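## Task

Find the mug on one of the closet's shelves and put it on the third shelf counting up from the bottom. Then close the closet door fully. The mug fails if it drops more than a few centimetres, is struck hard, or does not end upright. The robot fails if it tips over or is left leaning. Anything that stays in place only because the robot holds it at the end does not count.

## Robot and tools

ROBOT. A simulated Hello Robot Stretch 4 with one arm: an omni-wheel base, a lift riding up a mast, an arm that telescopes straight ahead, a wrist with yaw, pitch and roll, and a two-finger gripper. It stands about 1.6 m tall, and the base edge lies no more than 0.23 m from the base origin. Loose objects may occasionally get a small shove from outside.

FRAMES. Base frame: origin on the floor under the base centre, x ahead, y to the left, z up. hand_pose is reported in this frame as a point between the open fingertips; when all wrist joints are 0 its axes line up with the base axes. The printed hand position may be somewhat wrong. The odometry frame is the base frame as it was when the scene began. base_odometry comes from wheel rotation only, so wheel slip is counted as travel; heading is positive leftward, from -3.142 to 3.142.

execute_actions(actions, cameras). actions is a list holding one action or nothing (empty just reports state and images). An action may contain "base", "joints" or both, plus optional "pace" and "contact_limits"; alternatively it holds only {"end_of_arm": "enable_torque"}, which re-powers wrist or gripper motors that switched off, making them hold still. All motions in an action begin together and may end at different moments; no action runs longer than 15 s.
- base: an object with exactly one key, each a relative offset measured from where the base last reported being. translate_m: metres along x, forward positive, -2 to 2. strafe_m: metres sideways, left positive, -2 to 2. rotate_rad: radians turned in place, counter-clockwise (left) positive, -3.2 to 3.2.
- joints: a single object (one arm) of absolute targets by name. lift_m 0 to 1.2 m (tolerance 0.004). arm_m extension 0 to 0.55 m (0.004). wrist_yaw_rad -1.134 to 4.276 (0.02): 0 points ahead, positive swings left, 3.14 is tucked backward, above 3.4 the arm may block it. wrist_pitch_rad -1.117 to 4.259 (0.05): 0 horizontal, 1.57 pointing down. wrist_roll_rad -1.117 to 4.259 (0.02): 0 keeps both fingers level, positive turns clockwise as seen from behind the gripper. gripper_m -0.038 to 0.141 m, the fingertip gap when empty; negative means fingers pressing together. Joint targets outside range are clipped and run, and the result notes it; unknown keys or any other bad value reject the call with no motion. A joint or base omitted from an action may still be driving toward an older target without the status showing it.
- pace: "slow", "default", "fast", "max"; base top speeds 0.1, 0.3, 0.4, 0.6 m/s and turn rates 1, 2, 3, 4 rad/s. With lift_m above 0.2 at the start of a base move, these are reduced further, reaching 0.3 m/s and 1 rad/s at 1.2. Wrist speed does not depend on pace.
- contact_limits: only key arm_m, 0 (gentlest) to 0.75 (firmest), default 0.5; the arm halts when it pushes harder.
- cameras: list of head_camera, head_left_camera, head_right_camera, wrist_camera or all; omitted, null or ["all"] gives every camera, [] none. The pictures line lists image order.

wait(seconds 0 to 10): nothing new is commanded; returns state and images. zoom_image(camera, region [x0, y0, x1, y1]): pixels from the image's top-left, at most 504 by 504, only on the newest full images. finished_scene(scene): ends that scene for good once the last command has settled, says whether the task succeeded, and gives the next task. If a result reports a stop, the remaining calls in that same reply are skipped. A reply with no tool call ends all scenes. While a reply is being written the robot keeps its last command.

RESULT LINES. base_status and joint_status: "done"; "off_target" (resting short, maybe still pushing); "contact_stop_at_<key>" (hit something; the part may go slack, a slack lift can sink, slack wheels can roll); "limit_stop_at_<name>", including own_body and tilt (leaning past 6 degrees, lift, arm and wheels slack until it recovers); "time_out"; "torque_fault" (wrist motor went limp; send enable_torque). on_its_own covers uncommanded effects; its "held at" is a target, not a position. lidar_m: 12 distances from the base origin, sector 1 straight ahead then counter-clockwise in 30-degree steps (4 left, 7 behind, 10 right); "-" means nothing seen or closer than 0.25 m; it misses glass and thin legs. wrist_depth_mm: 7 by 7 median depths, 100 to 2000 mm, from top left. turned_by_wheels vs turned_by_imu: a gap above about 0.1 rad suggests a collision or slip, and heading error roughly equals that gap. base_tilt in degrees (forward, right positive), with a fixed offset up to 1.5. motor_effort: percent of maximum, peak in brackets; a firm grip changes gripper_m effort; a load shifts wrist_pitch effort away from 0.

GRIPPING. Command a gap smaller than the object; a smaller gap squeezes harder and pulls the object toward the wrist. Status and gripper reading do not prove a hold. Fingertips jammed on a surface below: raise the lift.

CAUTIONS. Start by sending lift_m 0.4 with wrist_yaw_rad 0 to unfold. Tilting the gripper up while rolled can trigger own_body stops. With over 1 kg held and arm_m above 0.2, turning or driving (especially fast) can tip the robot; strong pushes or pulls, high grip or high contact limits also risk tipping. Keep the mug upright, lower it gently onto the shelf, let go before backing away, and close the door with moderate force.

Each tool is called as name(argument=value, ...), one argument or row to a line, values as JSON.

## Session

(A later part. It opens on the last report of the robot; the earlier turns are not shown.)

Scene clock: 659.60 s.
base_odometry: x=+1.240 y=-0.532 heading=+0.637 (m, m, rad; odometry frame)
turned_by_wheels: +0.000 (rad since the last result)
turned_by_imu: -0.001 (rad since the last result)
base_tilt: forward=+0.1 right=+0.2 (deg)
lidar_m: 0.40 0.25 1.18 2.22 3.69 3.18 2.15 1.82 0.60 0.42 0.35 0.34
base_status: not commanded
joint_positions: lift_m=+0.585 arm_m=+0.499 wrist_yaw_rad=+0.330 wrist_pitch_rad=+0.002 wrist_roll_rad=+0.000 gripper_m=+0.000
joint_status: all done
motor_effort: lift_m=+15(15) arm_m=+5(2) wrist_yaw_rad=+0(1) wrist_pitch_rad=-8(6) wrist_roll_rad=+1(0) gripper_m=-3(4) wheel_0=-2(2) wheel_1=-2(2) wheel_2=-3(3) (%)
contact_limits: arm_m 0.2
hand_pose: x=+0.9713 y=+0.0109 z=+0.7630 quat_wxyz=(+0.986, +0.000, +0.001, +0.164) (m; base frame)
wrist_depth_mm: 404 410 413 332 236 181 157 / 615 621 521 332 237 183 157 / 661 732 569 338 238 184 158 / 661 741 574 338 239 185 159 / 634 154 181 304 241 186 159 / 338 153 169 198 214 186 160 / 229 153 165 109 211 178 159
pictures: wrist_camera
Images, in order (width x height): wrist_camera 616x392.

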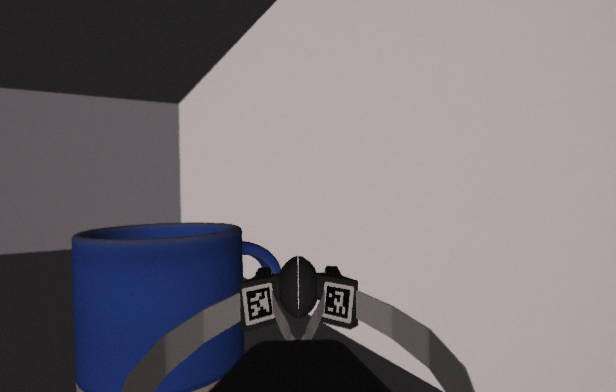

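execute_actions(
  actions=[
    {"joints":{"arm_m":0.3,"wrist_yaw_rad":0.2},"pace":"default"},
  ],
  cameras=["wrist_camera"],
)

Scene clock: 668.17 s.
base_odometry: x=+1.240 y=-0.532 heading=+0.637 (m, m, rad; odometry frame)
turned_by_wheels: +0.000 (rad since the last result)
turned_by_imu: -0.001 (rad since the last result)
base_tilt: forward=+0.1 right=+0.2 (deg)
lidar_m: 0.39 0.25 1.17 2.22 3.70 3.20 2.16 1.82 0.60 0.43 0.35 0.34
base_status: not commanded
joint_positions: lift_m=+0.585 arm_m=+0.301 wrist_yaw_rad=+0.200 wrist_pitch_rad=+0.002 wrist_roll_rad=+0.000 gripper_m=+0.000
joint_status: all done
motor_effort: lift_m=+15(15) arm_m=-5(1) wrist_yaw_rad=+1(4) wrist_pitch_rad=-7(8) wrist_roll_rad=+0(0) gripper_m=-3(3) wheel_0=-2(2) wheel_1=-3(3) wheel_2=-3(3) (%)
hand_pose: x=+0.7718 y=-0.0284 z=+0.7630 quat_wxyz=(+0.995, +0.000, +0.001, +0.100) (m; base frame)
wrist_depth_mm: 407 407 415 418 375 314 274 / 615 621 627 508 389 315 273 / 778 866 750 517 392 317 272 / 788 878 732 517 394 319 273 / 654 647 355 459 397 319 273 / 340 338 186 198 278 301 276 / 229 215 228 109 211 222 220
pictures: wrist_camera
Images, in order (width x height): wrist_camera 616x392.

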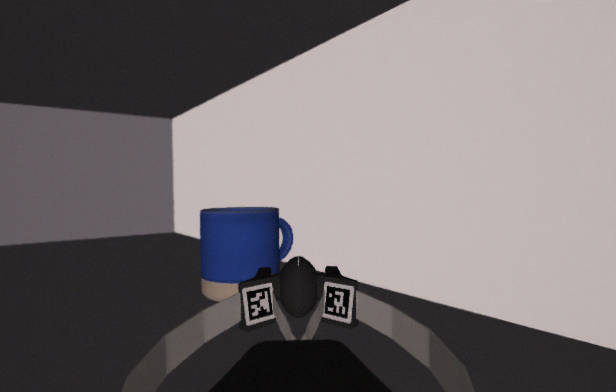

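execute_actions(
  actions=[
    {"base":{"rotate_rad":0.175},"joints":{"wrist_yaw_rad":0.0,"gripper_m":0.14,"arm_m":0.3},"pace":"default"},
  ],
  cameras=["wrist_camera","head_left_camera"],
)

Scene clock: 721.03 s.
base_odometry: x=+1.240 y=-0.533 heading=+0.810 (m, m, rad; odometry frame)
turned_by_wheels: +0.173 (rad since the last result)
turned_by_imu: +0.158 (rad since the last result)
base_tilt: forward=+0.1 right=+0.3 (deg)
lidar_m: 0.25 0.25 1.96 2.47 3.19 3.01 1.92 0.58 0.59 0.36 0.33 0.33
base_status: done
joint_positions: lift_m=+0.585 arm_m=+0.301 wrist_yaw_rad=+0.000 wrist_pitch_rad=+0.002 wrist_roll_rad=+0.000 gripper_m=+0.140
joint_status: all done
motor_effort: lift_m=+16(16) arm_m=-4(4) wrist_yaw_rad=+1(7) wrist_pitch_rad=-8(8) wrist_roll_rad=+1(1) gripper_m=+1(2) wheel_0=-20(25) wheel_1=+1(7) wheel_2=-10(16) (%)
hand_pose: x=+0.7601 y=-0.0874 z=+0.7629 quat_wxyz=(+1.000, +0.000, +0.001, +0.000) (m; base frame)
wrist_depth_mm: 407 410 415 418 404 353 306 / 615 621 634 535 433 353 307 / 741 854 778 559 433 357 309 / 741 842 778 517 439 355 309 / 661 647 544 351 439 349 307 / 342 209 283 332 278 294 304 / 229 215 235 109 225 221 220
pictures: head_left_camera, wrist_camera
Images, in order (width x height): head_left_camera 420x672, wrist_camera 616x392.

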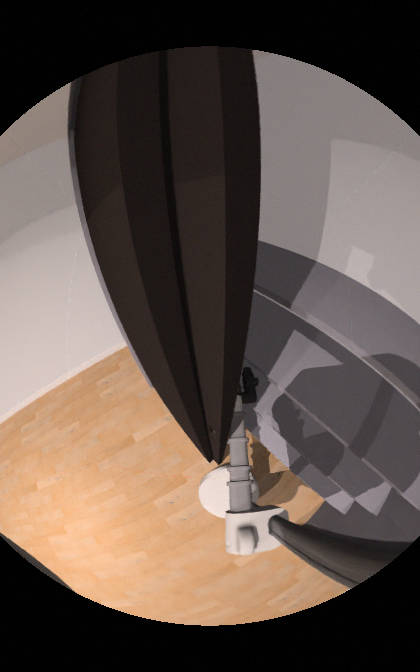

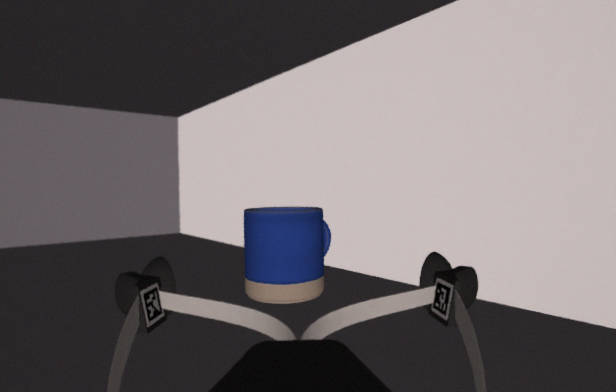

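execute_actions(
  actions=[
    {"joints":{"arm_m":0.465},"pace":"default","contact_limits":{"arm_m":0.2}},
  ],
  cameras=["wrist_camera"],
)

Scene clock: 730.07 s.
base_odometry: x=+1.240 y=-0.532 heading=+0.812 (m, m, rad; odometry frame)
turned_by_wheels: +0.002 (rad since the last result)
turned_by_imu: +0.002 (rad since the last result)
base_tilt: forward=+0.1 right=+0.2 (deg)
lidar_m: 0.25 0.25 1.97 2.46 3.20 2.99 1.93 0.59 0.60 0.38 0.34 0.34
base_status: not commanded
joint_positions: lift_m=+0.585 arm_m=+0.464 wrist_yaw_rad=+0.000 wrist_pitch_rad=+0.002 wrist_roll_rad=+0.000 gripper_m=+0.140
joint_status: all done
motor_effort: lift_m=+16(16) arm_m=+5(10) wrist_yaw_rad=+1(3) wrist_pitch_rad=-6(8) wrist_roll_rad=+1(1) gripper_m=+1(0) wheel_0=-1(20) wheel_1=-1(1) wheel_2=-1(10) (%)
contact_limits: arm_m 0.2
hand_pose: x=+0.9236 y=-0.0874 z=+0.7629 quat_wxyz=(+1.000, +0.000, +0.001, +0.000) (m; base frame)
wrist_depth_mm: 407 413 415 389 319 259 227 / 615 634 535 410 319 259 228 / 634 723 574 410 319 262 227 / 634 723 585 399 322 260 228 / 615 647 196 184 322 255 229 / 336 208 188 180 277 248 231 / 226 214 201 109 224 222 221
pictures: wrist_camera
Images, in order (width x height): wrist_camera 616x392.

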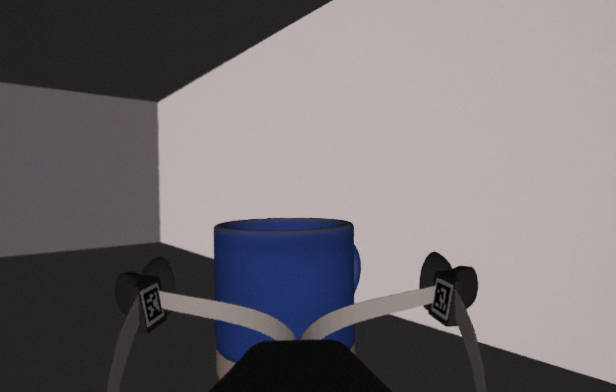

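execute_actions(
  actions=[
    {"joints":{"gripper_m":0.03}},
  ],
  cameras=["wrist_camera"],
)

Scene clock: 735.33 s.
base_odometry: x=+1.240 y=-0.532 heading=+0.812 (m, m, rad; odometry frame)
turned_by_wheels: +0.000 (rad since the last result)
turned_by_imu: -0.001 (rad since the last result)
base_tilt: forward=+0.1 right=+0.3 (deg)
lidar_m: 0.25 0.25 1.97 2.45 3.19 2.98 1.93 0.57 0.58 0.39 0.33 0.34
base_status: not commanded
joint_positions: lift_m=+0.585 arm_m=+0.464 wrist_yaw_rad=+0.001 wrist_pitch_rad=+0.002 wrist_roll_rad=+0.000 gripper_m=+0.030
joint_status: all done
motor_effort: lift_m=+16(16) arm_m=+5(4) wrist_yaw_rad=-2(1) wrist_pitch_rad=-9(6) wrist_roll_rad=+1(1) gripper_m=-14(13) wheel_0=-1(1) wheel_1=-2(1) wheel_2=-1(1) (%)
hand_pose: x=+0.9236 y=-0.0873 z=+0.7629 quat_wxyz=(+1.000, +0.000, +0.001, +0.000) (m; base frame)
wrist_depth_mm: 407 410 413 389 317 259 226 / 615 634 539 407 317 260 227 / 640 715 574 413 320 260 228 / 640 732 574 413 320 260 229 / 621 647 469 165 296 263 229 / 338 306 179 165 187 250 230 / 228 213 213 109 224 210 222
pictures: wrist_camera
Images, in order (width x height): wrist_camera 616x392.

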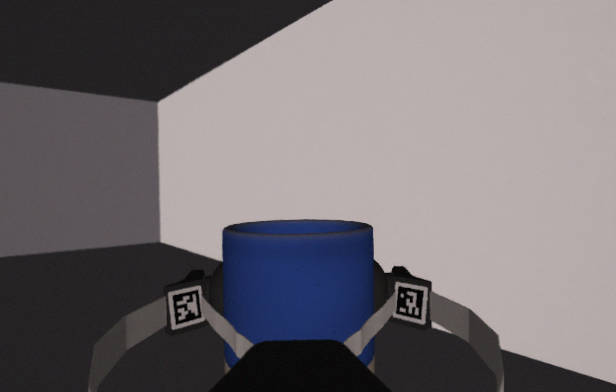

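execute_actions(
  actions=[
    {"joints":{"lift_m":0.62},"pace":"slow"},
  ],
  cameras=["wrist_camera"],
)

Scene clock: 754.73 s.
base_odometry: x=+1.240 y=-0.532 heading=+0.812 (m, m, rad; odometry frame)
turned_by_wheels: +0.000 (rad since the last result)
turned_by_imu: +0.000 (rad since the last result)
base_tilt: forward=+0.1 right=+0.2 (deg)
lidar_m: 0.26 0.25 1.96 2.45 3.19 3.00 1.93 0.60 0.58 0.37 0.33 0.34
base_status: not commanded
joint_positions: lift_m=+0.619 arm_m=+0.464 wrist_yaw_rad=+0.000 wrist_pitch_rad=+0.005 wrist_roll_rad=+0.000 gripper_m=+0.030
joint_status: all done
motor_effort: lift_m=+27(27) arm_m=+5(5) wrist_yaw_rad=-1(1) wrist_pitch_rad=-15(15) wrist_roll_rad=+0(2) gripper_m=-15(13) wheel_0=-1(1) wheel_1=-1(1) wheel_2=-1(1) (%)
hand_pose: x=+0.9236 y=-0.0873 z=+0.7961 quat_wxyz=(+1.000, +0.000, +0.003, +0.000) (m; base frame)
wrist_depth_mm: 336 338 343 343 309 257 226 / 517 521 508 410 319 260 227 / 634 732 580 407 319 260 227 / 640 732 574 413 322 262 229 / 627 699 580 164 294 263 229 / 436 397 179 165 186 251 230 / 296 276 277 109 291 256 230
pictures: wrist_camera
Images, in order (width x height): wrist_camera 616x392.

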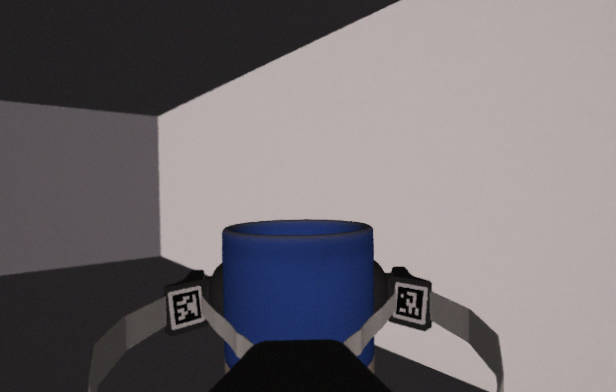

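Pitch effort changed, so the mug is held. Retracting the arm.

execute_actions(
  actions=[
    {"joints":{"arm_m":0.0},"pace":"default","contact_limits":{"arm_m":0.3}},
  ],
  cameras=["wrist_camera","head_left_camera"],
)

Scene clock: 760.33 s.
base_odometry: x=+1.240 y=-0.532 heading=+0.812 (m, m, rad; odometry frame)
turned_by_wheels: +0.000 (rad since the last result)
turned_by_imu: -0.001 (rad since the last result)
base_tilt: forward=+0.1 right=+0.3 (deg)
lidar_m: 0.28 0.25 1.97 2.45 3.20 2.99 1.94 0.58 0.59 0.37 0.34 0.35
base_status: not commanded
joint_positions: lift_m=+0.620 arm_m=+0.001 wrist_yaw_rad=+0.000 wrist_pitch_rad=+0.006 wrist_roll_rad=+0.000 gripper_m=+0.030
joint_status: all done
motor_effort: lift_m=+26(27) arm_m=-5(13) wrist_yaw_rad=+1(10) wrist_pitch_rad=-17(19) wrist_roll_rad=+0(1) gripper_m=-15(14) wheel_0=-2(11) wheel_1=-1(3) wheel_2=+0(6) (%)
contact_limits: arm_m 0.3
hand_pose: x=+0.4602 y=-0.0875 z=+0.7961 quat_wxyz=(+1.000, +0.000, +0.003, +0.000) (m; base frame)
wrist_depth_mm: 917 1008 362 340 342 342 345 / 946 621 521 525 530 517 459 / 931 1008 1060 809 661 544 466 / 917 1060 1160 842 661 549 473 / 931 842 609 165 615 549 473 / 931 539 178 165 186 427 424 / 946 891 345 109 294 274 291
pictures: head_left_camera, wrist_camera
Images, in order (width x height): head_left_camera 420x672, wrist_camera 616x392.

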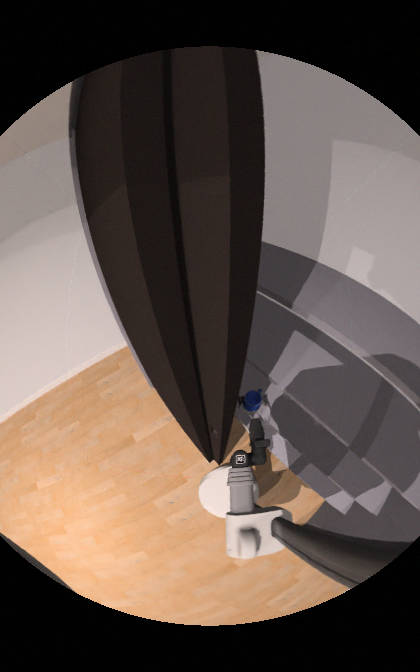

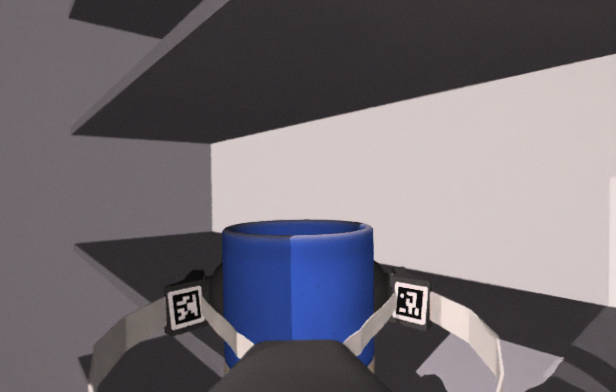

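execute_actions(
  actions=[
    {"base":{"rotate_rad":-0.88},"pace":"slow"},
  ],
  cameras=["wrist_camera","head_camera"],
)

Scene clock: 768.90 s.
base_odometry: x=+1.240 y=-0.532 heading=-0.067 (m, m, rad; odometry frame)
turned_by_wheels: -0.879 (rad since the last result)
turned_by_imu: -0.884 (rad since the last result)
base_tilt: forward=+0.1 right=+0.2 (deg)
lidar_m: 0.33 0.35 0.25 0.27 2.03 2.83 4.11 2.52 1.88 0.59 0.48 0.34
base_status: done
joint_positions: lift_m=+0.620 arm_m=+0.001 wrist_yaw_rad=+0.000 wrist_pitch_rad=+0.006 wrist_roll_rad=+0.000 gripper_m=+0.030
joint_status: not commanded
motor_effort: lift_m=+26(26) arm_m=-4(5) wrist_yaw_rad=+1(1) wrist_pitch_rad=-17(16) wrist_roll_rad=+1(1) gripper_m=-14(14) wheel_0=+5(6) wheel_1=+4(7) wheel_2=+5(7) (%)
hand_pose: x=+0.4602 y=-0.0874 z=+0.7961 quat_wxyz=(+1.000, +0.000, +0.003, +0.000) (m; base frame)
wrist_depth_mm: 329 334 336 340 342 343 343 / 500 517 521 517 517 521 521 / 525 517 517 521 521 517 512 / 525 517 517 517 525 521 517 / 521 525 517 165 521 521 521 / 445 407 179 165 186 421 421 / 301 283 281 108 294 276 287
pictures: head_camera, wrist_camera
Images, in order (width x height): head_camera 420x560, wrist_camera 616x392.

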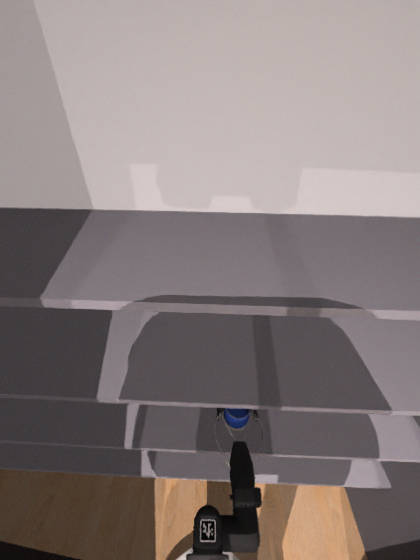

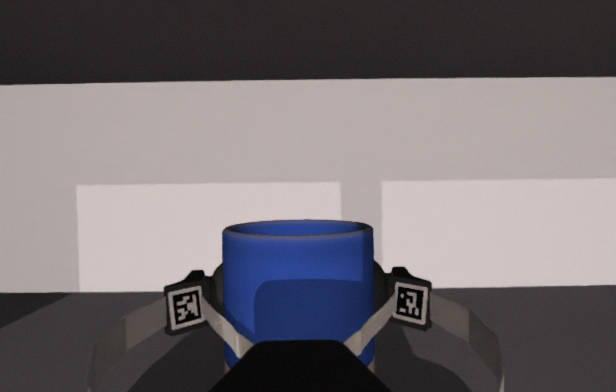

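execute_actions(
  actions=[
    {"base":{"translate_m":-0.25},"pace":"slow"},
  ],
  cameras=[],
)

execute_actions(
  actions=[
    {"joints":{"lift_m":0.99},"pace":"default"},
  ],
  cameras=["wrist_camera","head_camera"],
)

Scene clock: 793.60 s.
base_odometry: x=+0.990 y=-0.515 heading=-0.067 (m, m, rad; odometry frame)
turned_by_wheels: +0.000 (rad since the last result)
turned_by_imu: -0.001 (rad since the last result)
base_tilt: forward=+0.1 right=+0.2 (deg)
lidar_m: 0.59 0.38 0.41 1.22 2.03 2.84 3.84 2.50 1.83 1.78 0.65 0.61
base_status: done
joint_positions: lift_m=+0.620 arm_m=+0.001 wrist_yaw_rad=+0.000 wrist_pitch_rad=+0.006 wrist_roll_rad=+0.000 gripper_m=+0.030
joint_status: not commanded
motor_effort: lift_m=+26(26) arm_m=-5(5) wrist_yaw_rad=+0(0) wrist_pitch_rad=-18(15) wrist_roll_rad=+1(1) gripper_m=-15(14) wheel_0=-4(7) wheel_1=-3(5) wheel_2=+4(8) (%)
hand_pose: x=+0.4602 y=-0.0874 z=+0.7961 quat_wxyz=(+1.000, +0.000, +0.003, +0.000) (m; base frame)
wrist_depth_mm: 382 389 394 394 399 370 370 / 504 512 521 521 530 539 535 / 759 768 768 768 778 768 768 / 768 768 759 768 778 778 768 / 778 778 603 165 676 768 778 / 445 404 178 165 186 427 421 / 778 778 788 108 778 768 768
pictures: none
No camera images: the call's "cameras" was empty. Leave "cameras" out to get every camera's image.

Scene clock: 796.10 s.
base_odometry: x=+0.990 y=-0.515 heading=-0.067 (m, m, rad; odometry frame)
turned_by_wheels: +0.000 (rad since the last result)
turned_by_imu: +0.000 (rad since the last result)
base_tilt: forward=+0.1 right=+0.2 (deg)
lidar_m: 0.58 0.39 0.42 1.20 2.05 2.84 3.83 2.50 1.82 1.80 0.64 0.62
base_status: not commanded
joint_positions: lift_m=+0.989 arm_m=+0.001 wrist_yaw_rad=+0.000 wrist_pitch_rad=+0.006 wrist_roll_rad=+0.000 gripper_m=+0.030
joint_status: all done
motor_effort: lift_m=+27(29) arm_m=-5(5) wrist_yaw_rad=+1(1) wrist_pitch_rad=-16(15) wrist_roll_rad=+1(0) gripper_m=-14(14) wheel_0=-4(4) wheel_1=-3(2) wheel_2=+4(4) (%)
hand_pose: x=+0.4602 y=-0.0874 z=+1.1661 quat_wxyz=(+1.000, +0.000, +0.003, +0.000) (m; base frame)
wrist_depth_mm: 759 768 759 759 759 768 759 / 759 759 768 768 768 377 382 / 580 597 615 634 640 661 676 / 768 768 759 759 768 768 778 / 778 778 759 165 759 768 778 / 647 585 178 165 186 615 615 / 439 410 407 109 427 402 421
pictures: head_camera, wrist_camera
Images, in order (width x height): head_camera 420x560, wrist_camera 616x392.

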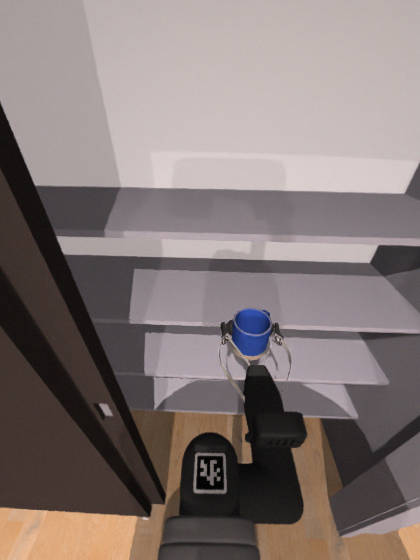

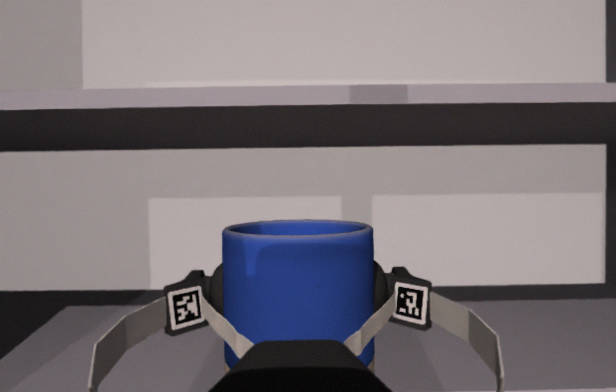

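execute_actions(
  actions=[
    {"joints":{"lift_m":0.93,"arm_m":0.33},"pace":"default","contact_limits":{"arm_m":0.2}},
  ],
  cameras=["wrist_camera","head_camera"],
)

Scene clock: 820.37 s.
base_odometry: x=+0.990 y=-0.515 heading=-0.067 (m, m, rad; odometry frame)
turned_by_wheels: +0.000 (rad since the last result)
turned_by_imu: -0.001 (rad since the last result)
base_tilt: forward=+0.1 right=+0.2 (deg)
lidar_m: 0.59 0.39 0.41 1.21 2.04 2.85 3.81 2.51 1.82 1.78 0.64 0.63
base_status: not commanded
joint_positions: lift_m=+0.930 arm_m=+0.329 wrist_yaw_rad=+0.000 wrist_pitch_rad=+0.006 wrist_roll_rad=+0.000 gripper_m=+0.030
joint_status: all done
motor_effort: lift_m=+16(27) arm_m=+5(2) wrist_yaw_rad=+0(1) wrist_pitch_rad=-17(17) wrist_roll_rad=+1(1) gripper_m=-14(14) wheel_0=-4(4) wheel_1=-2(3) wheel_2=+4(4) (%)
contact_limits: arm_m 0.2
hand_pose: x=+0.7886 y=-0.0874 z=+1.1070 quat_wxyz=(+1.000, +0.000, +0.003, +0.000) (m; base frame)
wrist_depth_mm: 319 325 327 330 332 334 336 / 442 445 442 439 436 439 442 / 445 442 445 439 439 442 442 / 445 442 442 445 445 442 445 / 449 449 449 164 449 449 442 / 445 415 178 165 186 445 430 / 307 289 289 109 301 282 297
pictures: head_camera, wrist_camera
Images, in order (width x height): head_camera 420x560, wrist_camera 616x392.

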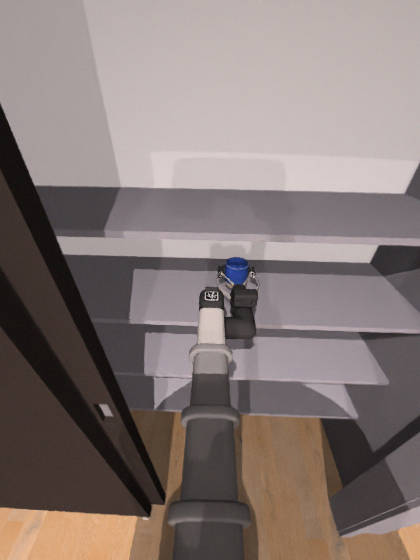

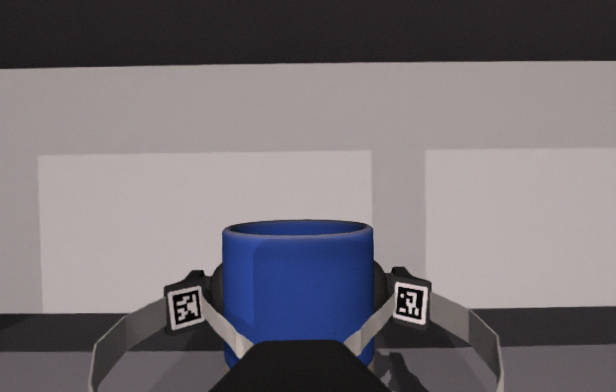

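execute_actions(
  actions=[
    {"joints":{"lift_m":0.895},"pace":"slow"},
  ],
  cameras=["wrist_camera"],
)

Scene clock: 827.90 s.
base_odometry: x=+0.990 y=-0.515 heading=-0.067 (m, m, rad; odometry frame)
turned_by_wheels: +0.000 (rad since the last result)
turned_by_imu: +0.000 (rad since the last result)
base_tilt: forward=+0.1 right=+0.2 (deg)
lidar_m: 0.58 0.38 0.41 1.21 2.05 2.84 3.84 2.50 1.81 1.80 0.64 0.61
base_status: not commanded
joint_positions: lift_m=+0.895 arm_m=+0.329 wrist_yaw_rad=+0.000 wrist_pitch_rad=+0.006 wrist_roll_rad=+0.000 gripper_m=+0.030
joint_status: all done
motor_effort: lift_m=+16(17) arm_m=+5(5) wrist_yaw_rad=+0(0) wrist_pitch_rad=-17(15) wrist_roll_rad=+0(0) gripper_m=-14(14) wheel_0=-4(4) wheel_1=-3(2) wheel_2=+4(4) (%)
hand_pose: x=+0.7886 y=-0.0874 z=+1.0720 quat_wxyz=(+1.000, +0.000, +0.003, +0.000) (m; base frame)
wrist_depth_mm: 402 404 407 415 415 418 418 / 442 442 439 436 439 439 439 / 445 442 442 442 442 445 442 / 442 442 445 442 442 445 445 / 449 449 442 165 442 449 442 / 345 314 179 165 187 330 329 / 234 220 220 108 229 215 225
pictures: wrist_camera
Images, in order (width x height): wrist_camera 616x392.

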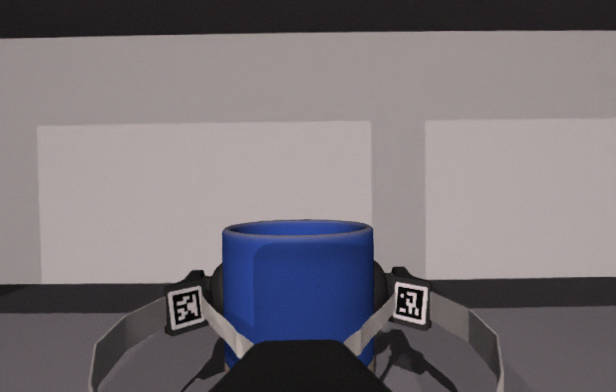

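execute_actions(
  actions=[
    {"joints":{"lift_m":0.885},"pace":"slow"},
  ],
  cameras=["wrist_camera"],
)

Scene clock: 831.83 s.
base_odometry: x=+0.990 y=-0.515 heading=-0.067 (m, m, rad; odometry frame)
turned_by_wheels: +0.000 (rad since the last result)
turned_by_imu: +0.000 (rad since the last result)
base_tilt: forward=+0.1 right=+0.2 (deg)
lidar_m: 0.58 0.39 0.42 1.22 2.05 2.84 3.84 2.52 1.82 1.79 0.63 0.62
base_status: not commanded
joint_positions: lift_m=+0.886 arm_m=+0.329 wrist_yaw_rad=+0.000 wrist_pitch_rad=-0.002 wrist_roll_rad=+0.000 gripper_m=+0.030
joint_status: all done
motor_effort: lift_m=+12(15) arm_m=+4(5) wrist_yaw_rad=+1(1) wrist_pitch_rad=+7(15) wrist_roll_rad=+1(0) gripper_m=-12(14) wheel_0=-4(4) wheel_1=-3(2) wheel_2=+4(4) (%)
hand_pose: x=+0.7886 y=-0.0874 z=+1.0646 quat_wxyz=(+1.000, +0.000, -0.001, +0.000) (m; base frame)
wrist_depth_mm: 404 410 410 415 418 418 421 / 445 445 442 445 442 445 445 / 445 442 442 442 445 445 442 / 445 445 445 442 445 445 445 / 449 445 449 165 445 445 445 / 342 309 178 165 187 325 322 / 227 213 213 109 223 208 219
pictures: wrist_camera
Images, in order (width x height): wrist_camera 616x392.

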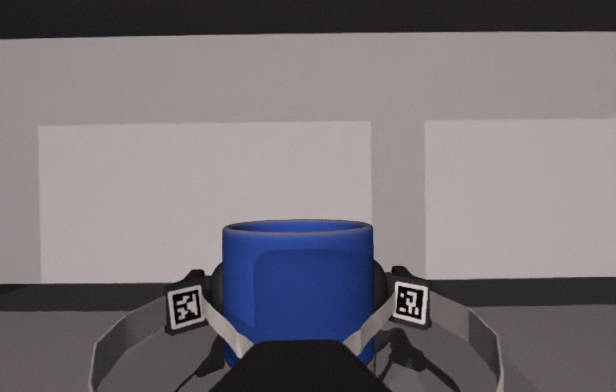

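The wrist pitch effort flipped sign, so the mug is resting on the shelf. Releasing.

execute_actions(
  actions=[
    {"joints":{"gripper_m":0.14}},
  ],
  cameras=["wrist_camera"],
)

execute_actions(
  actions=[
    {"joints":{"arm_m":0.0,"lift_m":0.9},"pace":"default"},
  ],
  cameras=["wrist_camera","head_camera"],
)

Scene clock: 838.70 s.
base_odometry: x=+0.990 y=-0.515 heading=-0.067 (m, m, rad; odometry frame)
turned_by_wheels: +0.000 (rad since the last result)
turned_by_imu: -0.001 (rad since the last result)
base_tilt: forward=+0.1 right=+0.2 (deg)
lidar_m: 0.58 0.39 0.42 1.21 2.05 2.87 3.83 2.51 1.81 1.79 0.63 0.60
base_status: not commanded
joint_positions: lift_m=+0.886 arm_m=+0.329 wrist_yaw_rad=+0.000 wrist_pitch_rad=-0.001 wrist_roll_rad=+0.000 gripper_m=+0.140
joint_status: all done
motor_effort: lift_m=+12(12) arm_m=+5(5) wrist_yaw_rad=+2(1) wrist_pitch_rad=+5(6) wrist_roll_rad=+0(0) gripper_m=+1(10) wheel_0=-4(4) wheel_1=-3(2) wheel_2=+4(4) (%)
hand_pose: x=+0.7886 y=-0.0874 z=+1.0643 quat_wxyz=(+1.000, +0.000, -0.001, +0.000) (m; base frame)
wrist_depth_mm: 404 410 413 418 415 418 418 / 442 445 442 442 442 445 445 / 445 442 449 442 442 442 445 / 445 445 445 445 442 442 442 / 449 445 445 180 445 442 442 / 336 209 190 180 273 296 322 / 227 213 212 109 222 220 219
pictures: wrist_camera
Images, in order (width x height): wrist_camera 616x392.

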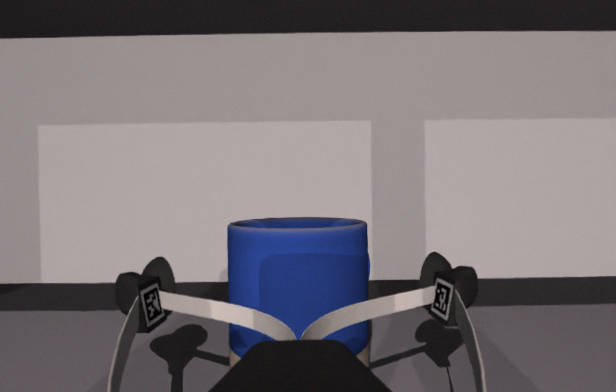

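Scene clock: 840.80 s.
base_odometry: x=+0.990 y=-0.515 heading=-0.067 (m, m, rad; odometry frame)
turned_by_wheels: +0.000 (rad since the last result)
turned_by_imu: +0.000 (rad since the last result)
base_tilt: forward=+0.1 right=+0.2 (deg)
lidar_m: 0.57 0.39 0.40 1.21 2.04 2.86 3.85 2.50 1.83 1.79 0.65 0.61
base_status: not commanded
joint_positions: lift_m=+0.900 arm_m=+0.001 wrist_yaw_rad=+0.000 wrist_pitch_rad=+0.003 wrist_roll_rad=+0.000 gripper_m=+0.140
joint_status: all done
motor_effort: lift_m=+26(25) arm_m=-5(8) wrist_yaw_rad=+1(0) wrist_pitch_rad=-8(8) wrist_roll_rad=+1(1) gripper_m=+2(1) wheel_0=-4(4) wheel_1=-2(3) wheel_2=+4(4) (%)
hand_pose: x=+0.4602 y=-0.0874 z=+1.0770 quat_wxyz=(+1.000, +0.000, +0.001, +0.000) (m; base frame)
wrist_depth_mm: 379 384 389 392 397 394 397 / 580 585 591 603 609 609 615 / 768 768 759 759 768 768 768 / 768 768 768 768 768 759 759 / 723 707 691 512 683 676 661 / 418 210 407 368 366 370 394 / 778 768 778 109 768 778 778
pictures: head_camera, wrist_camera
Images, in order (width x height): head_camera 420x560, wrist_camera 616x392.

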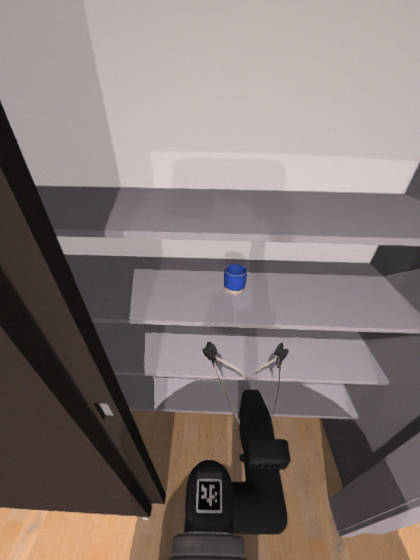

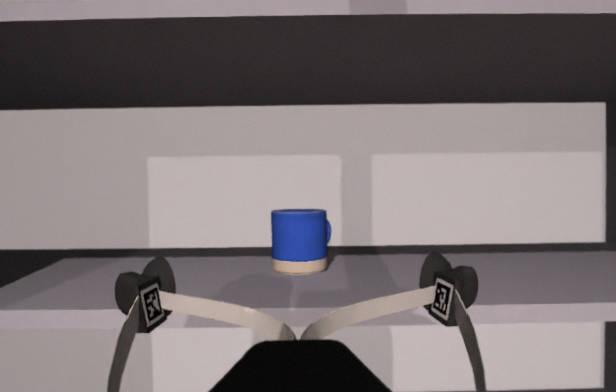

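execute_actions(
  actions=[
    {"base":{"translate_m":-0.2},"joints":{"gripper_m":0.0,"wrist_roll_rad":1.57,"lift_m":0.82},"pace":"default"},
  ],
  cameras=["head_camera","head_left_camera"],
)

Scene clock: 880.77 s.
base_odometry: x=+0.791 y=-0.502 heading=-0.067 (m, m, rad; odometry frame)
turned_by_wheels: +0.000 (rad since the last result)
turned_by_imu: -0.001 (rad since the last result)
base_tilt: forward=+0.1 right=+0.2 (deg)
lidar_m: 0.79 0.55 0.70 1.95 2.05 2.83 3.62 2.45 1.82 1.78 0.74 0.82
base_status: done
joint_positions: lift_m=+0.820 arm_m=+0.001 wrist_yaw_rad=+0.000 wrist_pitch_rad=+0.003 wrist_roll_rad=+1.570 gripper_m=+0.000
joint_status: all done
motor_effort: lift_m=+15(25) arm_m=-5(5) wrist_yaw_rad=+1(1) wrist_pitch_rad=-7(7) wrist_roll_rad=+1(5) gripper_m=-3(3) wheel_0=-1(8) wheel_1=-4(8) wheel_2=+1(12) (%)
hand_pose: x=+0.4602 y=-0.0874 z=+0.9979 quat_wxyz=(+0.707, +0.707, +0.001, -0.001) (m; base frame)
wrist_depth_mm: 917 691 931 960 960 699 798 / 931 691 946 946 946 699 809 / 931 691 946 960 976 707 820 / 960 691 960 960 960 723 798 / 960 683 960 960 976 732 809 / 946 691 187 198 778 723 798 / 960 585 991 109 960 654 820
pictures: head_camera, head_left_camera
Images, in order (width x height): head_camera 420x560, head_left_camera 420x672.

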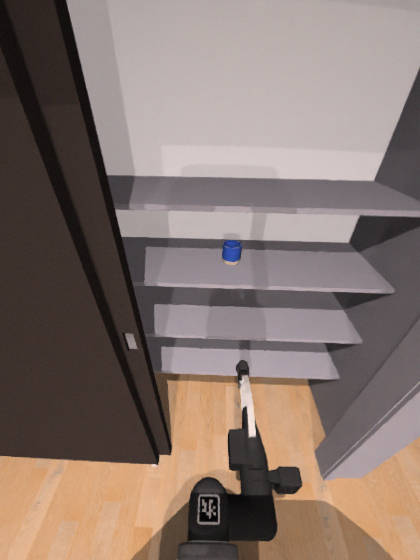

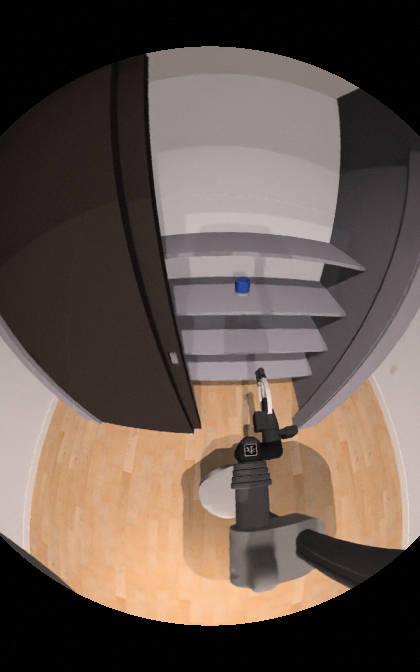

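execute_actions(
  actions=[
    {"base":{"strafe_m":-0.1},"joints":{"gripper_m":0.1,"wrist_roll_rad":0.0,"wrist_yaw_rad":1.57,"arm_m":0.3},"pace":"default"},
  ],
  cameras=["head_camera","wrist_camera"],
)

Scene clock: 909.67 s.
base_odometry: x=+0.784 y=-0.602 heading=-0.067 (m, m, rad; odometry frame)
turned_by_wheels: +0.000 (rad since the last result)
turned_by_imu: -0.001 (rad since the last result)
base_tilt: forward=+0.1 right=+0.2 (deg)
lidar_m: 0.78 0.60 0.69 2.06 2.16 3.00 3.62 2.35 1.71 1.67 0.65 0.71
base_status: done
joint_positions: lift_m=+0.820 arm_m=+0.299 wrist_yaw_rad=+1.570 wrist_pitch_rad=+0.002 wrist_roll_rad=+0.000 gripper_m=+0.100
joint_status: all done
motor_effort: lift_m=+15(15) arm_m=+5(6) wrist_yaw_rad=+2(8) wrist_pitch_rad=-6(7) wrist_roll_rad=+0(6) gripper_m=-1(4) wheel_0=+2(11) wheel_1=-2(11) wheel_2=+0(2) (%)
hand_pose: x=+0.5579 y=+0.2884 z=+0.9980 quat_wxyz=(+0.708, -0.001, +0.001, +0.707) (m; base frame)
wrist_depth_mm: 1983 1921 306 248 1308 627 585 / 1921 1983 309 247 1281 891 842 / 1983 1921 1921 249 1308 1308 917 / 1983 1921 1921 250 1308 1182 866 / 1983 1983 310 250 1336 1308 891 / - - 310 250 216 1042 904 / - 1983 1983 109 1336 676 707
pictures: head_camera, wrist_camera
Images, in order (width x height): head_camera 420x560, wrist_camera 616x392.

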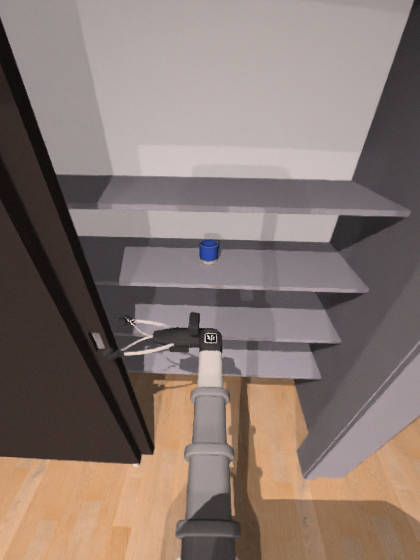

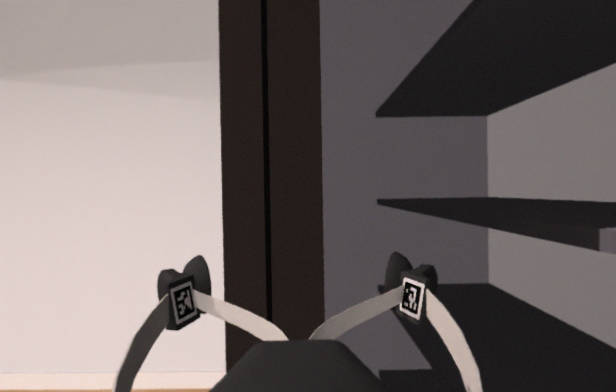

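execute_actions(
  actions=[
    {"base":{"strafe_m":0.06},"joints":{"gripper_m":0.07},"pace":"slow"},
  ],
  cameras=["wrist_camera"],
)

Scene clock: 923.33 s.
base_odometry: x=+0.788 y=-0.542 heading=-0.067 (m, m, rad; odometry frame)
turned_by_wheels: +0.000 (rad since the last result)
turned_by_imu: +0.000 (rad since the last result)
base_tilt: forward=+0.1 right=+0.2 (deg)
lidar_m: 0.78 0.58 0.71 1.99 2.09 2.91 3.61 2.40 1.78 1.74 0.72 0.79
base_status: done
joint_positions: lift_m=+0.820 arm_m=+0.299 wrist_yaw_rad=+1.570 wrist_pitch_rad=+0.002 wrist_roll_rad=+0.000 gripper_m=+0.070
joint_status: all done
motor_effort: lift_m=+15(15) arm_m=+5(4) wrist_yaw_rad=+2(1) wrist_pitch_rad=-8(5) wrist_roll_rad=+0(0) gripper_m=-1(2) wheel_0=-5(8) wheel_1=+4(8) wheel_2=+0(1) (%)
hand_pose: x=+0.5578 y=+0.2884 z=+0.9980 quat_wxyz=(+0.708, -0.001, +0.001, +0.707) (m; base frame)
wrist_depth_mm: 1863 1863 249 189 1229 621 580 / 1921 1921 249 189 1255 904 842 / 1863 1863 249 190 1229 1229 931 / 1921 1983 251 190 1229 1205 866 / 1863 1863 251 190 1255 1229 891 / 1921 1808 200 191 198 1042 917 / 1863 1921 1921 109 1255 676 707
pictures: wrist_camera
Images, in order (width x height): wrist_camera 616x392.

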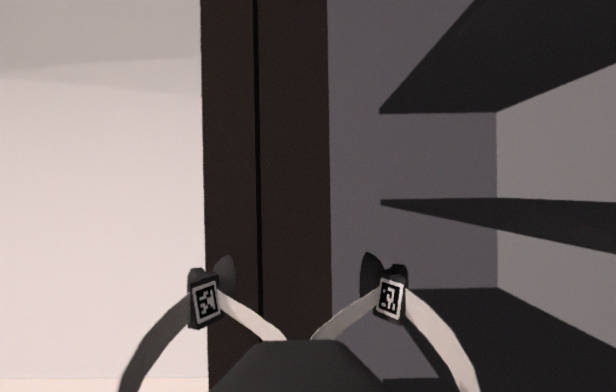

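execute_actions(
  actions=[
    {"base":{"strafe_m":0.015},"pace":"slow"},
  ],
  cameras=[],
)

execute_actions(
  actions=[
    {"joints":{"gripper_m":-0.01}},
  ],
  cameras=["wrist_camera"],
)

Scene clock: 932.50 s.
base_odometry: x=+0.789 y=-0.527 heading=-0.069 (m, m, rad; odometry frame)
turned_by_wheels: -0.002 (rad since the last result)
turned_by_imu: -0.002 (rad since the last result)
base_tilt: forward=+0.0 right=+0.2 (deg)
lidar_m: 0.79 0.57 0.70 1.97 2.07 2.90 3.62 2.42 1.80 1.75 0.72 0.82
base_status: done
joint_positions: lift_m=+0.820 arm_m=+0.299 wrist_yaw_rad=+1.569 wrist_pitch_rad=+0.002 wrist_roll_rad=+0.000 gripper_m=+0.070
joint_status: not commanded
motor_effort: lift_m=+15(15) arm_m=+5(4) wrist_yaw_rad=+3(3) wrist_pitch_rad=-7(7) wrist_roll_rad=+0(0) gripper_m=-1(3) wheel_0=-17(16) wheel_1=+2(8) wheel_2=-4(4) (%)
hand_pose: x=+0.5579 y=+0.2884 z=+0.9980 quat_wxyz=(+0.708, -0.001, +0.001, +0.707) (m; base frame)
wrist_depth_mm: 1863 1921 238 179 1205 627 580 / 1808 1863 239 180 1229 891 831 / 1921 1863 241 180 1229 1255 904 / 1921 1863 241 181 1255 1182 842 / 1921 1863 241 181 1229 1255 878 / 1921 1863 243 181 200 1042 904 / 1921 1921 241 109 1255 668 707
pictures: none
No camera images: the call's "cameras" was empty. Leave "cameras" out to get every camera's image.

Scene clock: 934.07 s.
base_odometry: x=+0.789 y=-0.527 heading=-0.068 (m, m, rad; odometry frame)
turned_by_wheels: +0.001 (rad since the last result)
turned_by_imu: +0.001 (rad since the last result)
base_tilt: forward=+0.1 right=+0.2 (deg)
lidar_m: 0.78 0.57 0.71 1.98 2.08 2.90 3.63 2.43 1.79 1.75 0.72 0.82
base_status: not commanded
joint_positions: lift_m=+0.820 arm_m=+0.299 wrist_yaw_rad=+1.570 wrist_pitch_rad=+0.003 wrist_roll_rad=+0.000 gripper_m=-0.010
joint_status: all done
motor_effort: lift_m=+15(15) arm_m=+4(5) wrist_yaw_rad=+0(26) wrist_pitch_rad=-7(8) wrist_roll_rad=+0(0) gripper_m=-17(17) wheel_0=-2(17) wheel_1=+2(2) wheel_2=-2(4) (%)
hand_pose: x=+0.5577 y=+0.2885 z=+0.9979 quat_wxyz=(+0.707, -0.001, +0.001, +0.707) (m; base frame)
wrist_depth_mm: 1863 1863 233 164 1229 627 585 / 1863 1863 234 165 1229 891 854 / 1808 1863 234 165 1255 1229 931 / 1863 1921 235 166 1255 1205 866 / 1921 1921 236 166 1229 1229 891 / 1863 1921 182 166 184 1042 931 / 1921 1863 236 108 1229 668 707
pictures: wrist_camera
Images, in order (width x height): wrist_camera 616x392.

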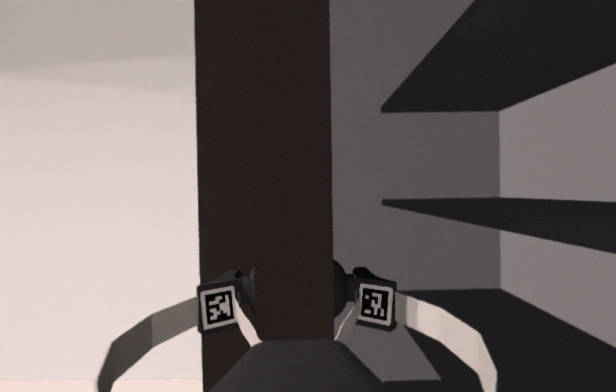

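The gripper is clamped on the rear door's edge. Now pulling it to the right slowly.

execute_actions(
  actions=[
    {"base":{"strafe_m":-0.2},"pace":"slow"},
  ],
  cameras=["wrist_camera","head_left_camera"],
)

Scene clock: 941.10 s.
base_odometry: x=+0.776 y=-0.726 heading=-0.067 (m, m, rad; odometry frame)
turned_by_wheels: +0.000 (rad since the last result)
turned_by_imu: +0.000 (rad since the last result)
base_tilt: forward=+0.1 right=+0.3 (deg)
lidar_m: 0.78 0.57 0.70 2.18 2.28 3.16 3.61 2.19 1.59 1.56 0.63 0.58
base_status: done
joint_positions: lift_m=+0.820 arm_m=+0.299 wrist_yaw_rad=+1.572 wrist_pitch_rad=+0.003 wrist_roll_rad=+0.000 gripper_m=-0.010
joint_status: not commanded
motor_effort: lift_m=+15(15) arm_m=+4(4) wrist_yaw_rad=-6(7) wrist_pitch_rad=-7(7) wrist_roll_rad=+0(0) gripper_m=-15(16) wheel_0=+8(13) wheel_1=-4(5) wheel_2=+0(1) (%)
hand_pose: x=+0.5571 y=+0.2886 z=+0.9979 quat_wxyz=(+0.707, -0.001, +0.001, +0.708) (m; base frame)
wrist_depth_mm: - - - 164 1430 621 585 / - - - 165 1430 891 831 / - - - 166 1397 1336 917 / - - - 166 1430 1229 866 / - - - 166 1430 1366 904 / - - 182 167 185 1042 904 / - - - 109 1366 668 707
pictures: head_left_camera, wrist_camera
Images, in order (width x height): head_left_camera 420x672, wrist_camera 616x392.

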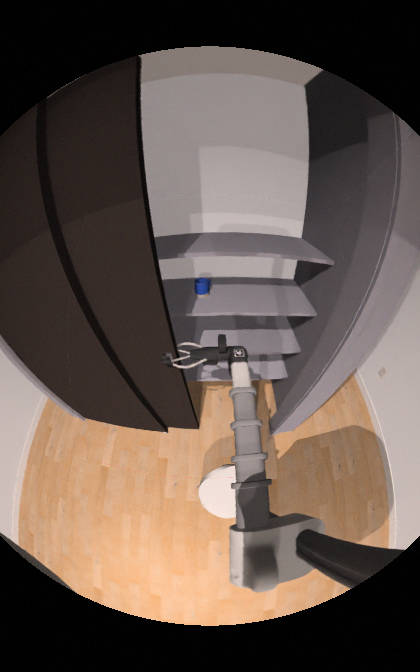

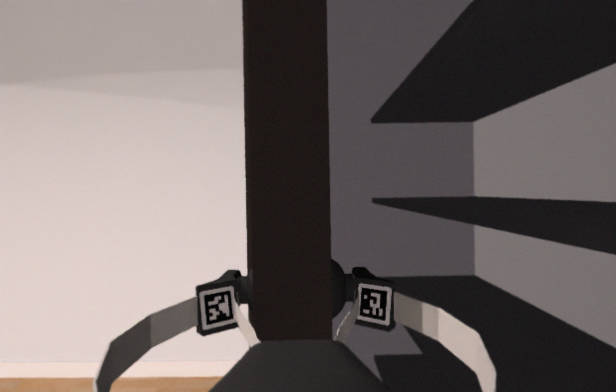

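execute_actions(
  actions=[
    {"base":{"strafe_m":-0.25},"pace":"slow"},
  ],
  cameras=["wrist_camera","head_left_camera","head_camera"],
)

Scene clock: 952.60 s.
base_odometry: x=+0.759 y=-0.976 heading=-0.067 (m, m, rad; odometry frame)
turned_by_wheels: +0.001 (rad since the last result)
turned_by_imu: +0.000 (rad since the last result)
base_tilt: forward=+0.1 right=+0.2 (deg)
lidar_m: 0.51 0.58 0.76 2.42 2.54 3.54 3.19 1.82 1.35 1.30 1.37 0.45
base_status: done
joint_positions: lift_m=+0.820 arm_m=+0.299 wrist_yaw_rad=+1.578 wrist_pitch_rad=+0.003 wrist_roll_rad=+0.000 gripper_m=-0.010
joint_status: not commanded
on_its_own: wrist_yaw_rad is at rest, and its effort (-22) is outside its rest range (-13 to +13)
motor_effort: lift_m=+15(15) arm_m=+4(4) wrist_yaw_rad=-22(23) wrist_pitch_rad=-7(8) wrist_roll_rad=+0(0) gripper_m=-18(18) wheel_0=+8(14) wheel_1=+1(6) wheel_2=+0(1) (%)
hand_pose: x=+0.5555 y=+0.2891 z=+0.9979 quat_wxyz=(+0.705, -0.001, +0.001, +0.710) (m; base frame)
wrist_depth_mm: - - - 166 1618 621 591 / - - - 167 1661 904 842 / - - - 167 1661 1308 931 / - - - 167 1661 1182 878 / - - - 167 1618 1366 891 / - - 180 167 187 1042 931 / - - - 109 1336 668 707
pictures: head_camera, head_left_camera, wrist_camera
Images, in order (width x height): head_camera 420x560, head_left_camera 420x672, wrist_camera 616x392.

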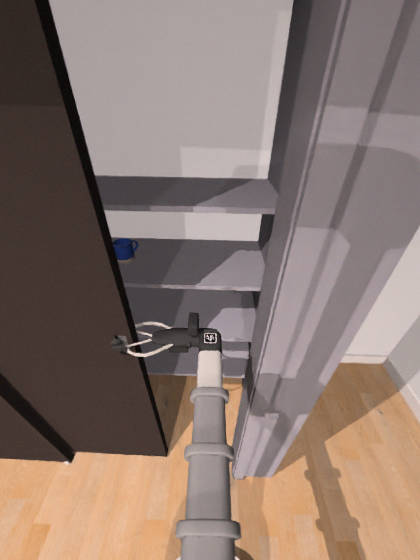

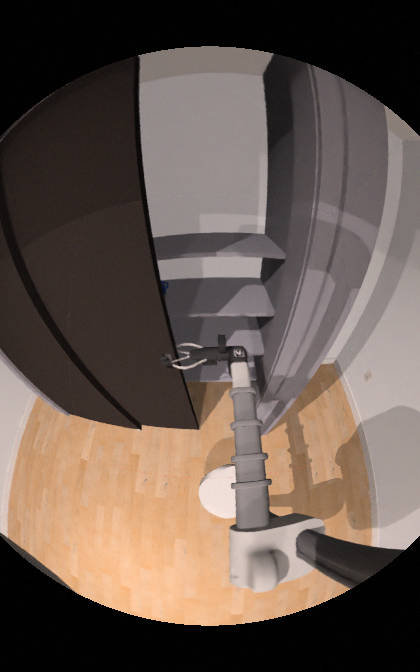

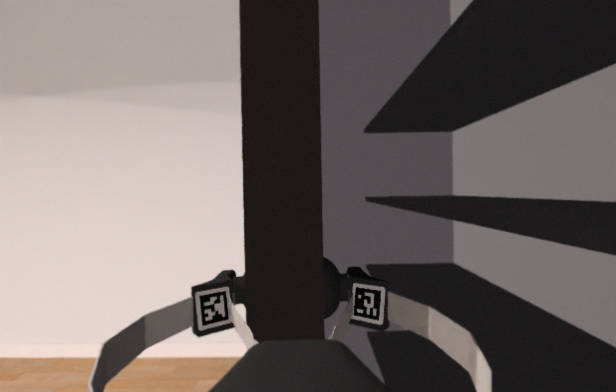

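execute_actions(
  actions=[
    {"joints":{"gripper_m":0.08}},
  ],
  cameras=[],
)

execute_actions(
  actions=[
    {"base":{"strafe_m":-0.045},"pace":"slow"},
  ],
  cameras=["wrist_camera","head_camera"],
)

Scene clock: 979.20 s.
base_odometry: x=+0.759 y=-0.976 heading=-0.067 (m, m, rad; odometry frame)
turned_by_wheels: -0.001 (rad since the last result)
turned_by_imu: -0.001 (rad since the last result)
base_tilt: forward=+0.1 right=+0.2 (deg)
lidar_m: 0.50 0.57 0.75 2.43 2.54 3.56 3.19 1.85 1.33 1.29 1.38 0.45
base_status: not commanded
joint_positions: lift_m=+0.820 arm_m=+0.299 wrist_yaw_rad=+1.570 wrist_pitch_rad=+0.003 wrist_roll_rad=+0.000 gripper_m=+0.080
joint_status: all done
motor_effort: lift_m=+15(15) arm_m=+4(4) wrist_yaw_rad=+0(23) wrist_pitch_rad=-8(8) wrist_roll_rad=+1(0) gripper_m=-1(19) wheel_0=+2(8) wheel_1=+0(0) wheel_2=+0(0) (%)
hand_pose: x=+0.5577 y=+0.2885 z=+0.9979 quat_wxyz=(+0.707, -0.001, +0.001, +0.707) (m; base frame)
wrist_depth_mm: - - - 171 1618 615 591 / - - - 171 1618 891 831 / - - - 172 1661 1308 917 / - - - 172 1708 1160 854 / - - - 173 1661 1366 842 / - - 189 174 198 1060 904 / - - - 109 1366 668 707
pictures: none
No camera images: the call's "cameras" was empty. Leave "cameras" out to get every camera's image.

Scene clock: 980.73 s.
base_odometry: x=+0.756 y=-1.021 heading=-0.067 (m, m, rad; odometry frame)
turned_by_wheels: +0.000 (rad since the last result)
turned_by_imu: +0.000 (rad since the last result)
base_tilt: forward=+0.1 right=+0.3 (deg)
lidar_m: 0.44 0.60 0.75 1.96 2.59 3.63 3.63 1.78 1.28 1.26 1.34 0.45
base_status: done
joint_positions: lift_m=+0.820 arm_m=+0.299 wrist_yaw_rad=+1.570 wrist_pitch_rad=+0.003 wrist_roll_rad=+0.000 gripper_m=+0.080
joint_status: not commanded
motor_effort: lift_m=+15(15) arm_m=+4(4) wrist_yaw_rad=+0(0) wrist_pitch_rad=-7(8) wrist_roll_rad=+0(0) gripper_m=-1(0) wheel_0=+3(8) wheel_1=-4(8) wheel_2=+0(0) (%)
hand_pose: x=+0.5578 y=+0.2884 z=+0.9979 quat_wxyz=(+0.707, -0.001, +0.001, +0.707) (m; base frame)
wrist_depth_mm: - - - 1618 1708 609 591 / - - - 1576 1661 891 831 / - - - 216 1661 1336 917 / - - - 217 1708 1205 842 / - - - 217 1708 1336 866 / - - 198 218 198 1042 891 / - - - 109 1366 683 707
pictures: head_camera, wrist_camera
Images, in order (width x height): head_camera 420x560, wrist_camera 616x392.

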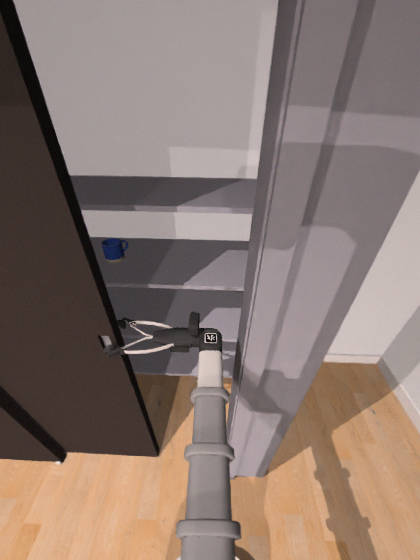

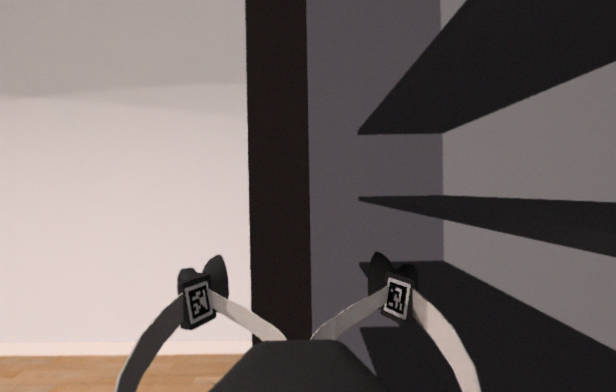

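execute_actions(
  actions=[
    {"joints":{"arm_m":0.0,"gripper_m":0.0},"pace":"default"},
  ],
  cameras=[],
)

Scene clock: 988.90 s.
base_odometry: x=+0.756 y=-1.021 heading=-0.067 (m, m, rad; odometry frame)
turned_by_wheels: +0.000 (rad since the last result)
turned_by_imu: -0.009 (rad since the last result)
base_tilt: forward=+0.1 right=+0.2 (deg)
lidar_m: 0.44 0.59 0.75 1.82 2.59 3.57 3.64 1.81 1.27 1.26 1.32 0.46
base_status: not commanded
joint_positions: lift_m=+0.820 arm_m=+0.001 wrist_yaw_rad=+1.570 wrist_pitch_rad=+0.002 wrist_roll_rad=+0.000 gripper_m=+0.000
joint_status: all done
motor_effort: lift_m=+15(15) arm_m=-4(15) wrist_yaw_rad=+0(100) wrist_pitch_rad=-7(8) wrist_roll_rad=+1(1) gripper_m=-3(19) wheel_0=-1(13) wheel_1=+2(7) wheel_2=-1(3) (%)
hand_pose: x=+0.2593 y=+0.2884 z=+0.9979 quat_wxyz=(+0.707, -0.001, +0.001, +0.707) (m; base frame)
wrist_depth_mm: - - - - 854 535 375 / - - - - 866 539 377 / - - - - 866 544 377 / - - - - 878 549 382 / - - - - 904 539 384 / - - 187 198 741 544 382 / - - - 108 788 492 384
pictures: none
No camera images: the call's "cameras" was empty. Leave "cameras" out to get every camera's image.


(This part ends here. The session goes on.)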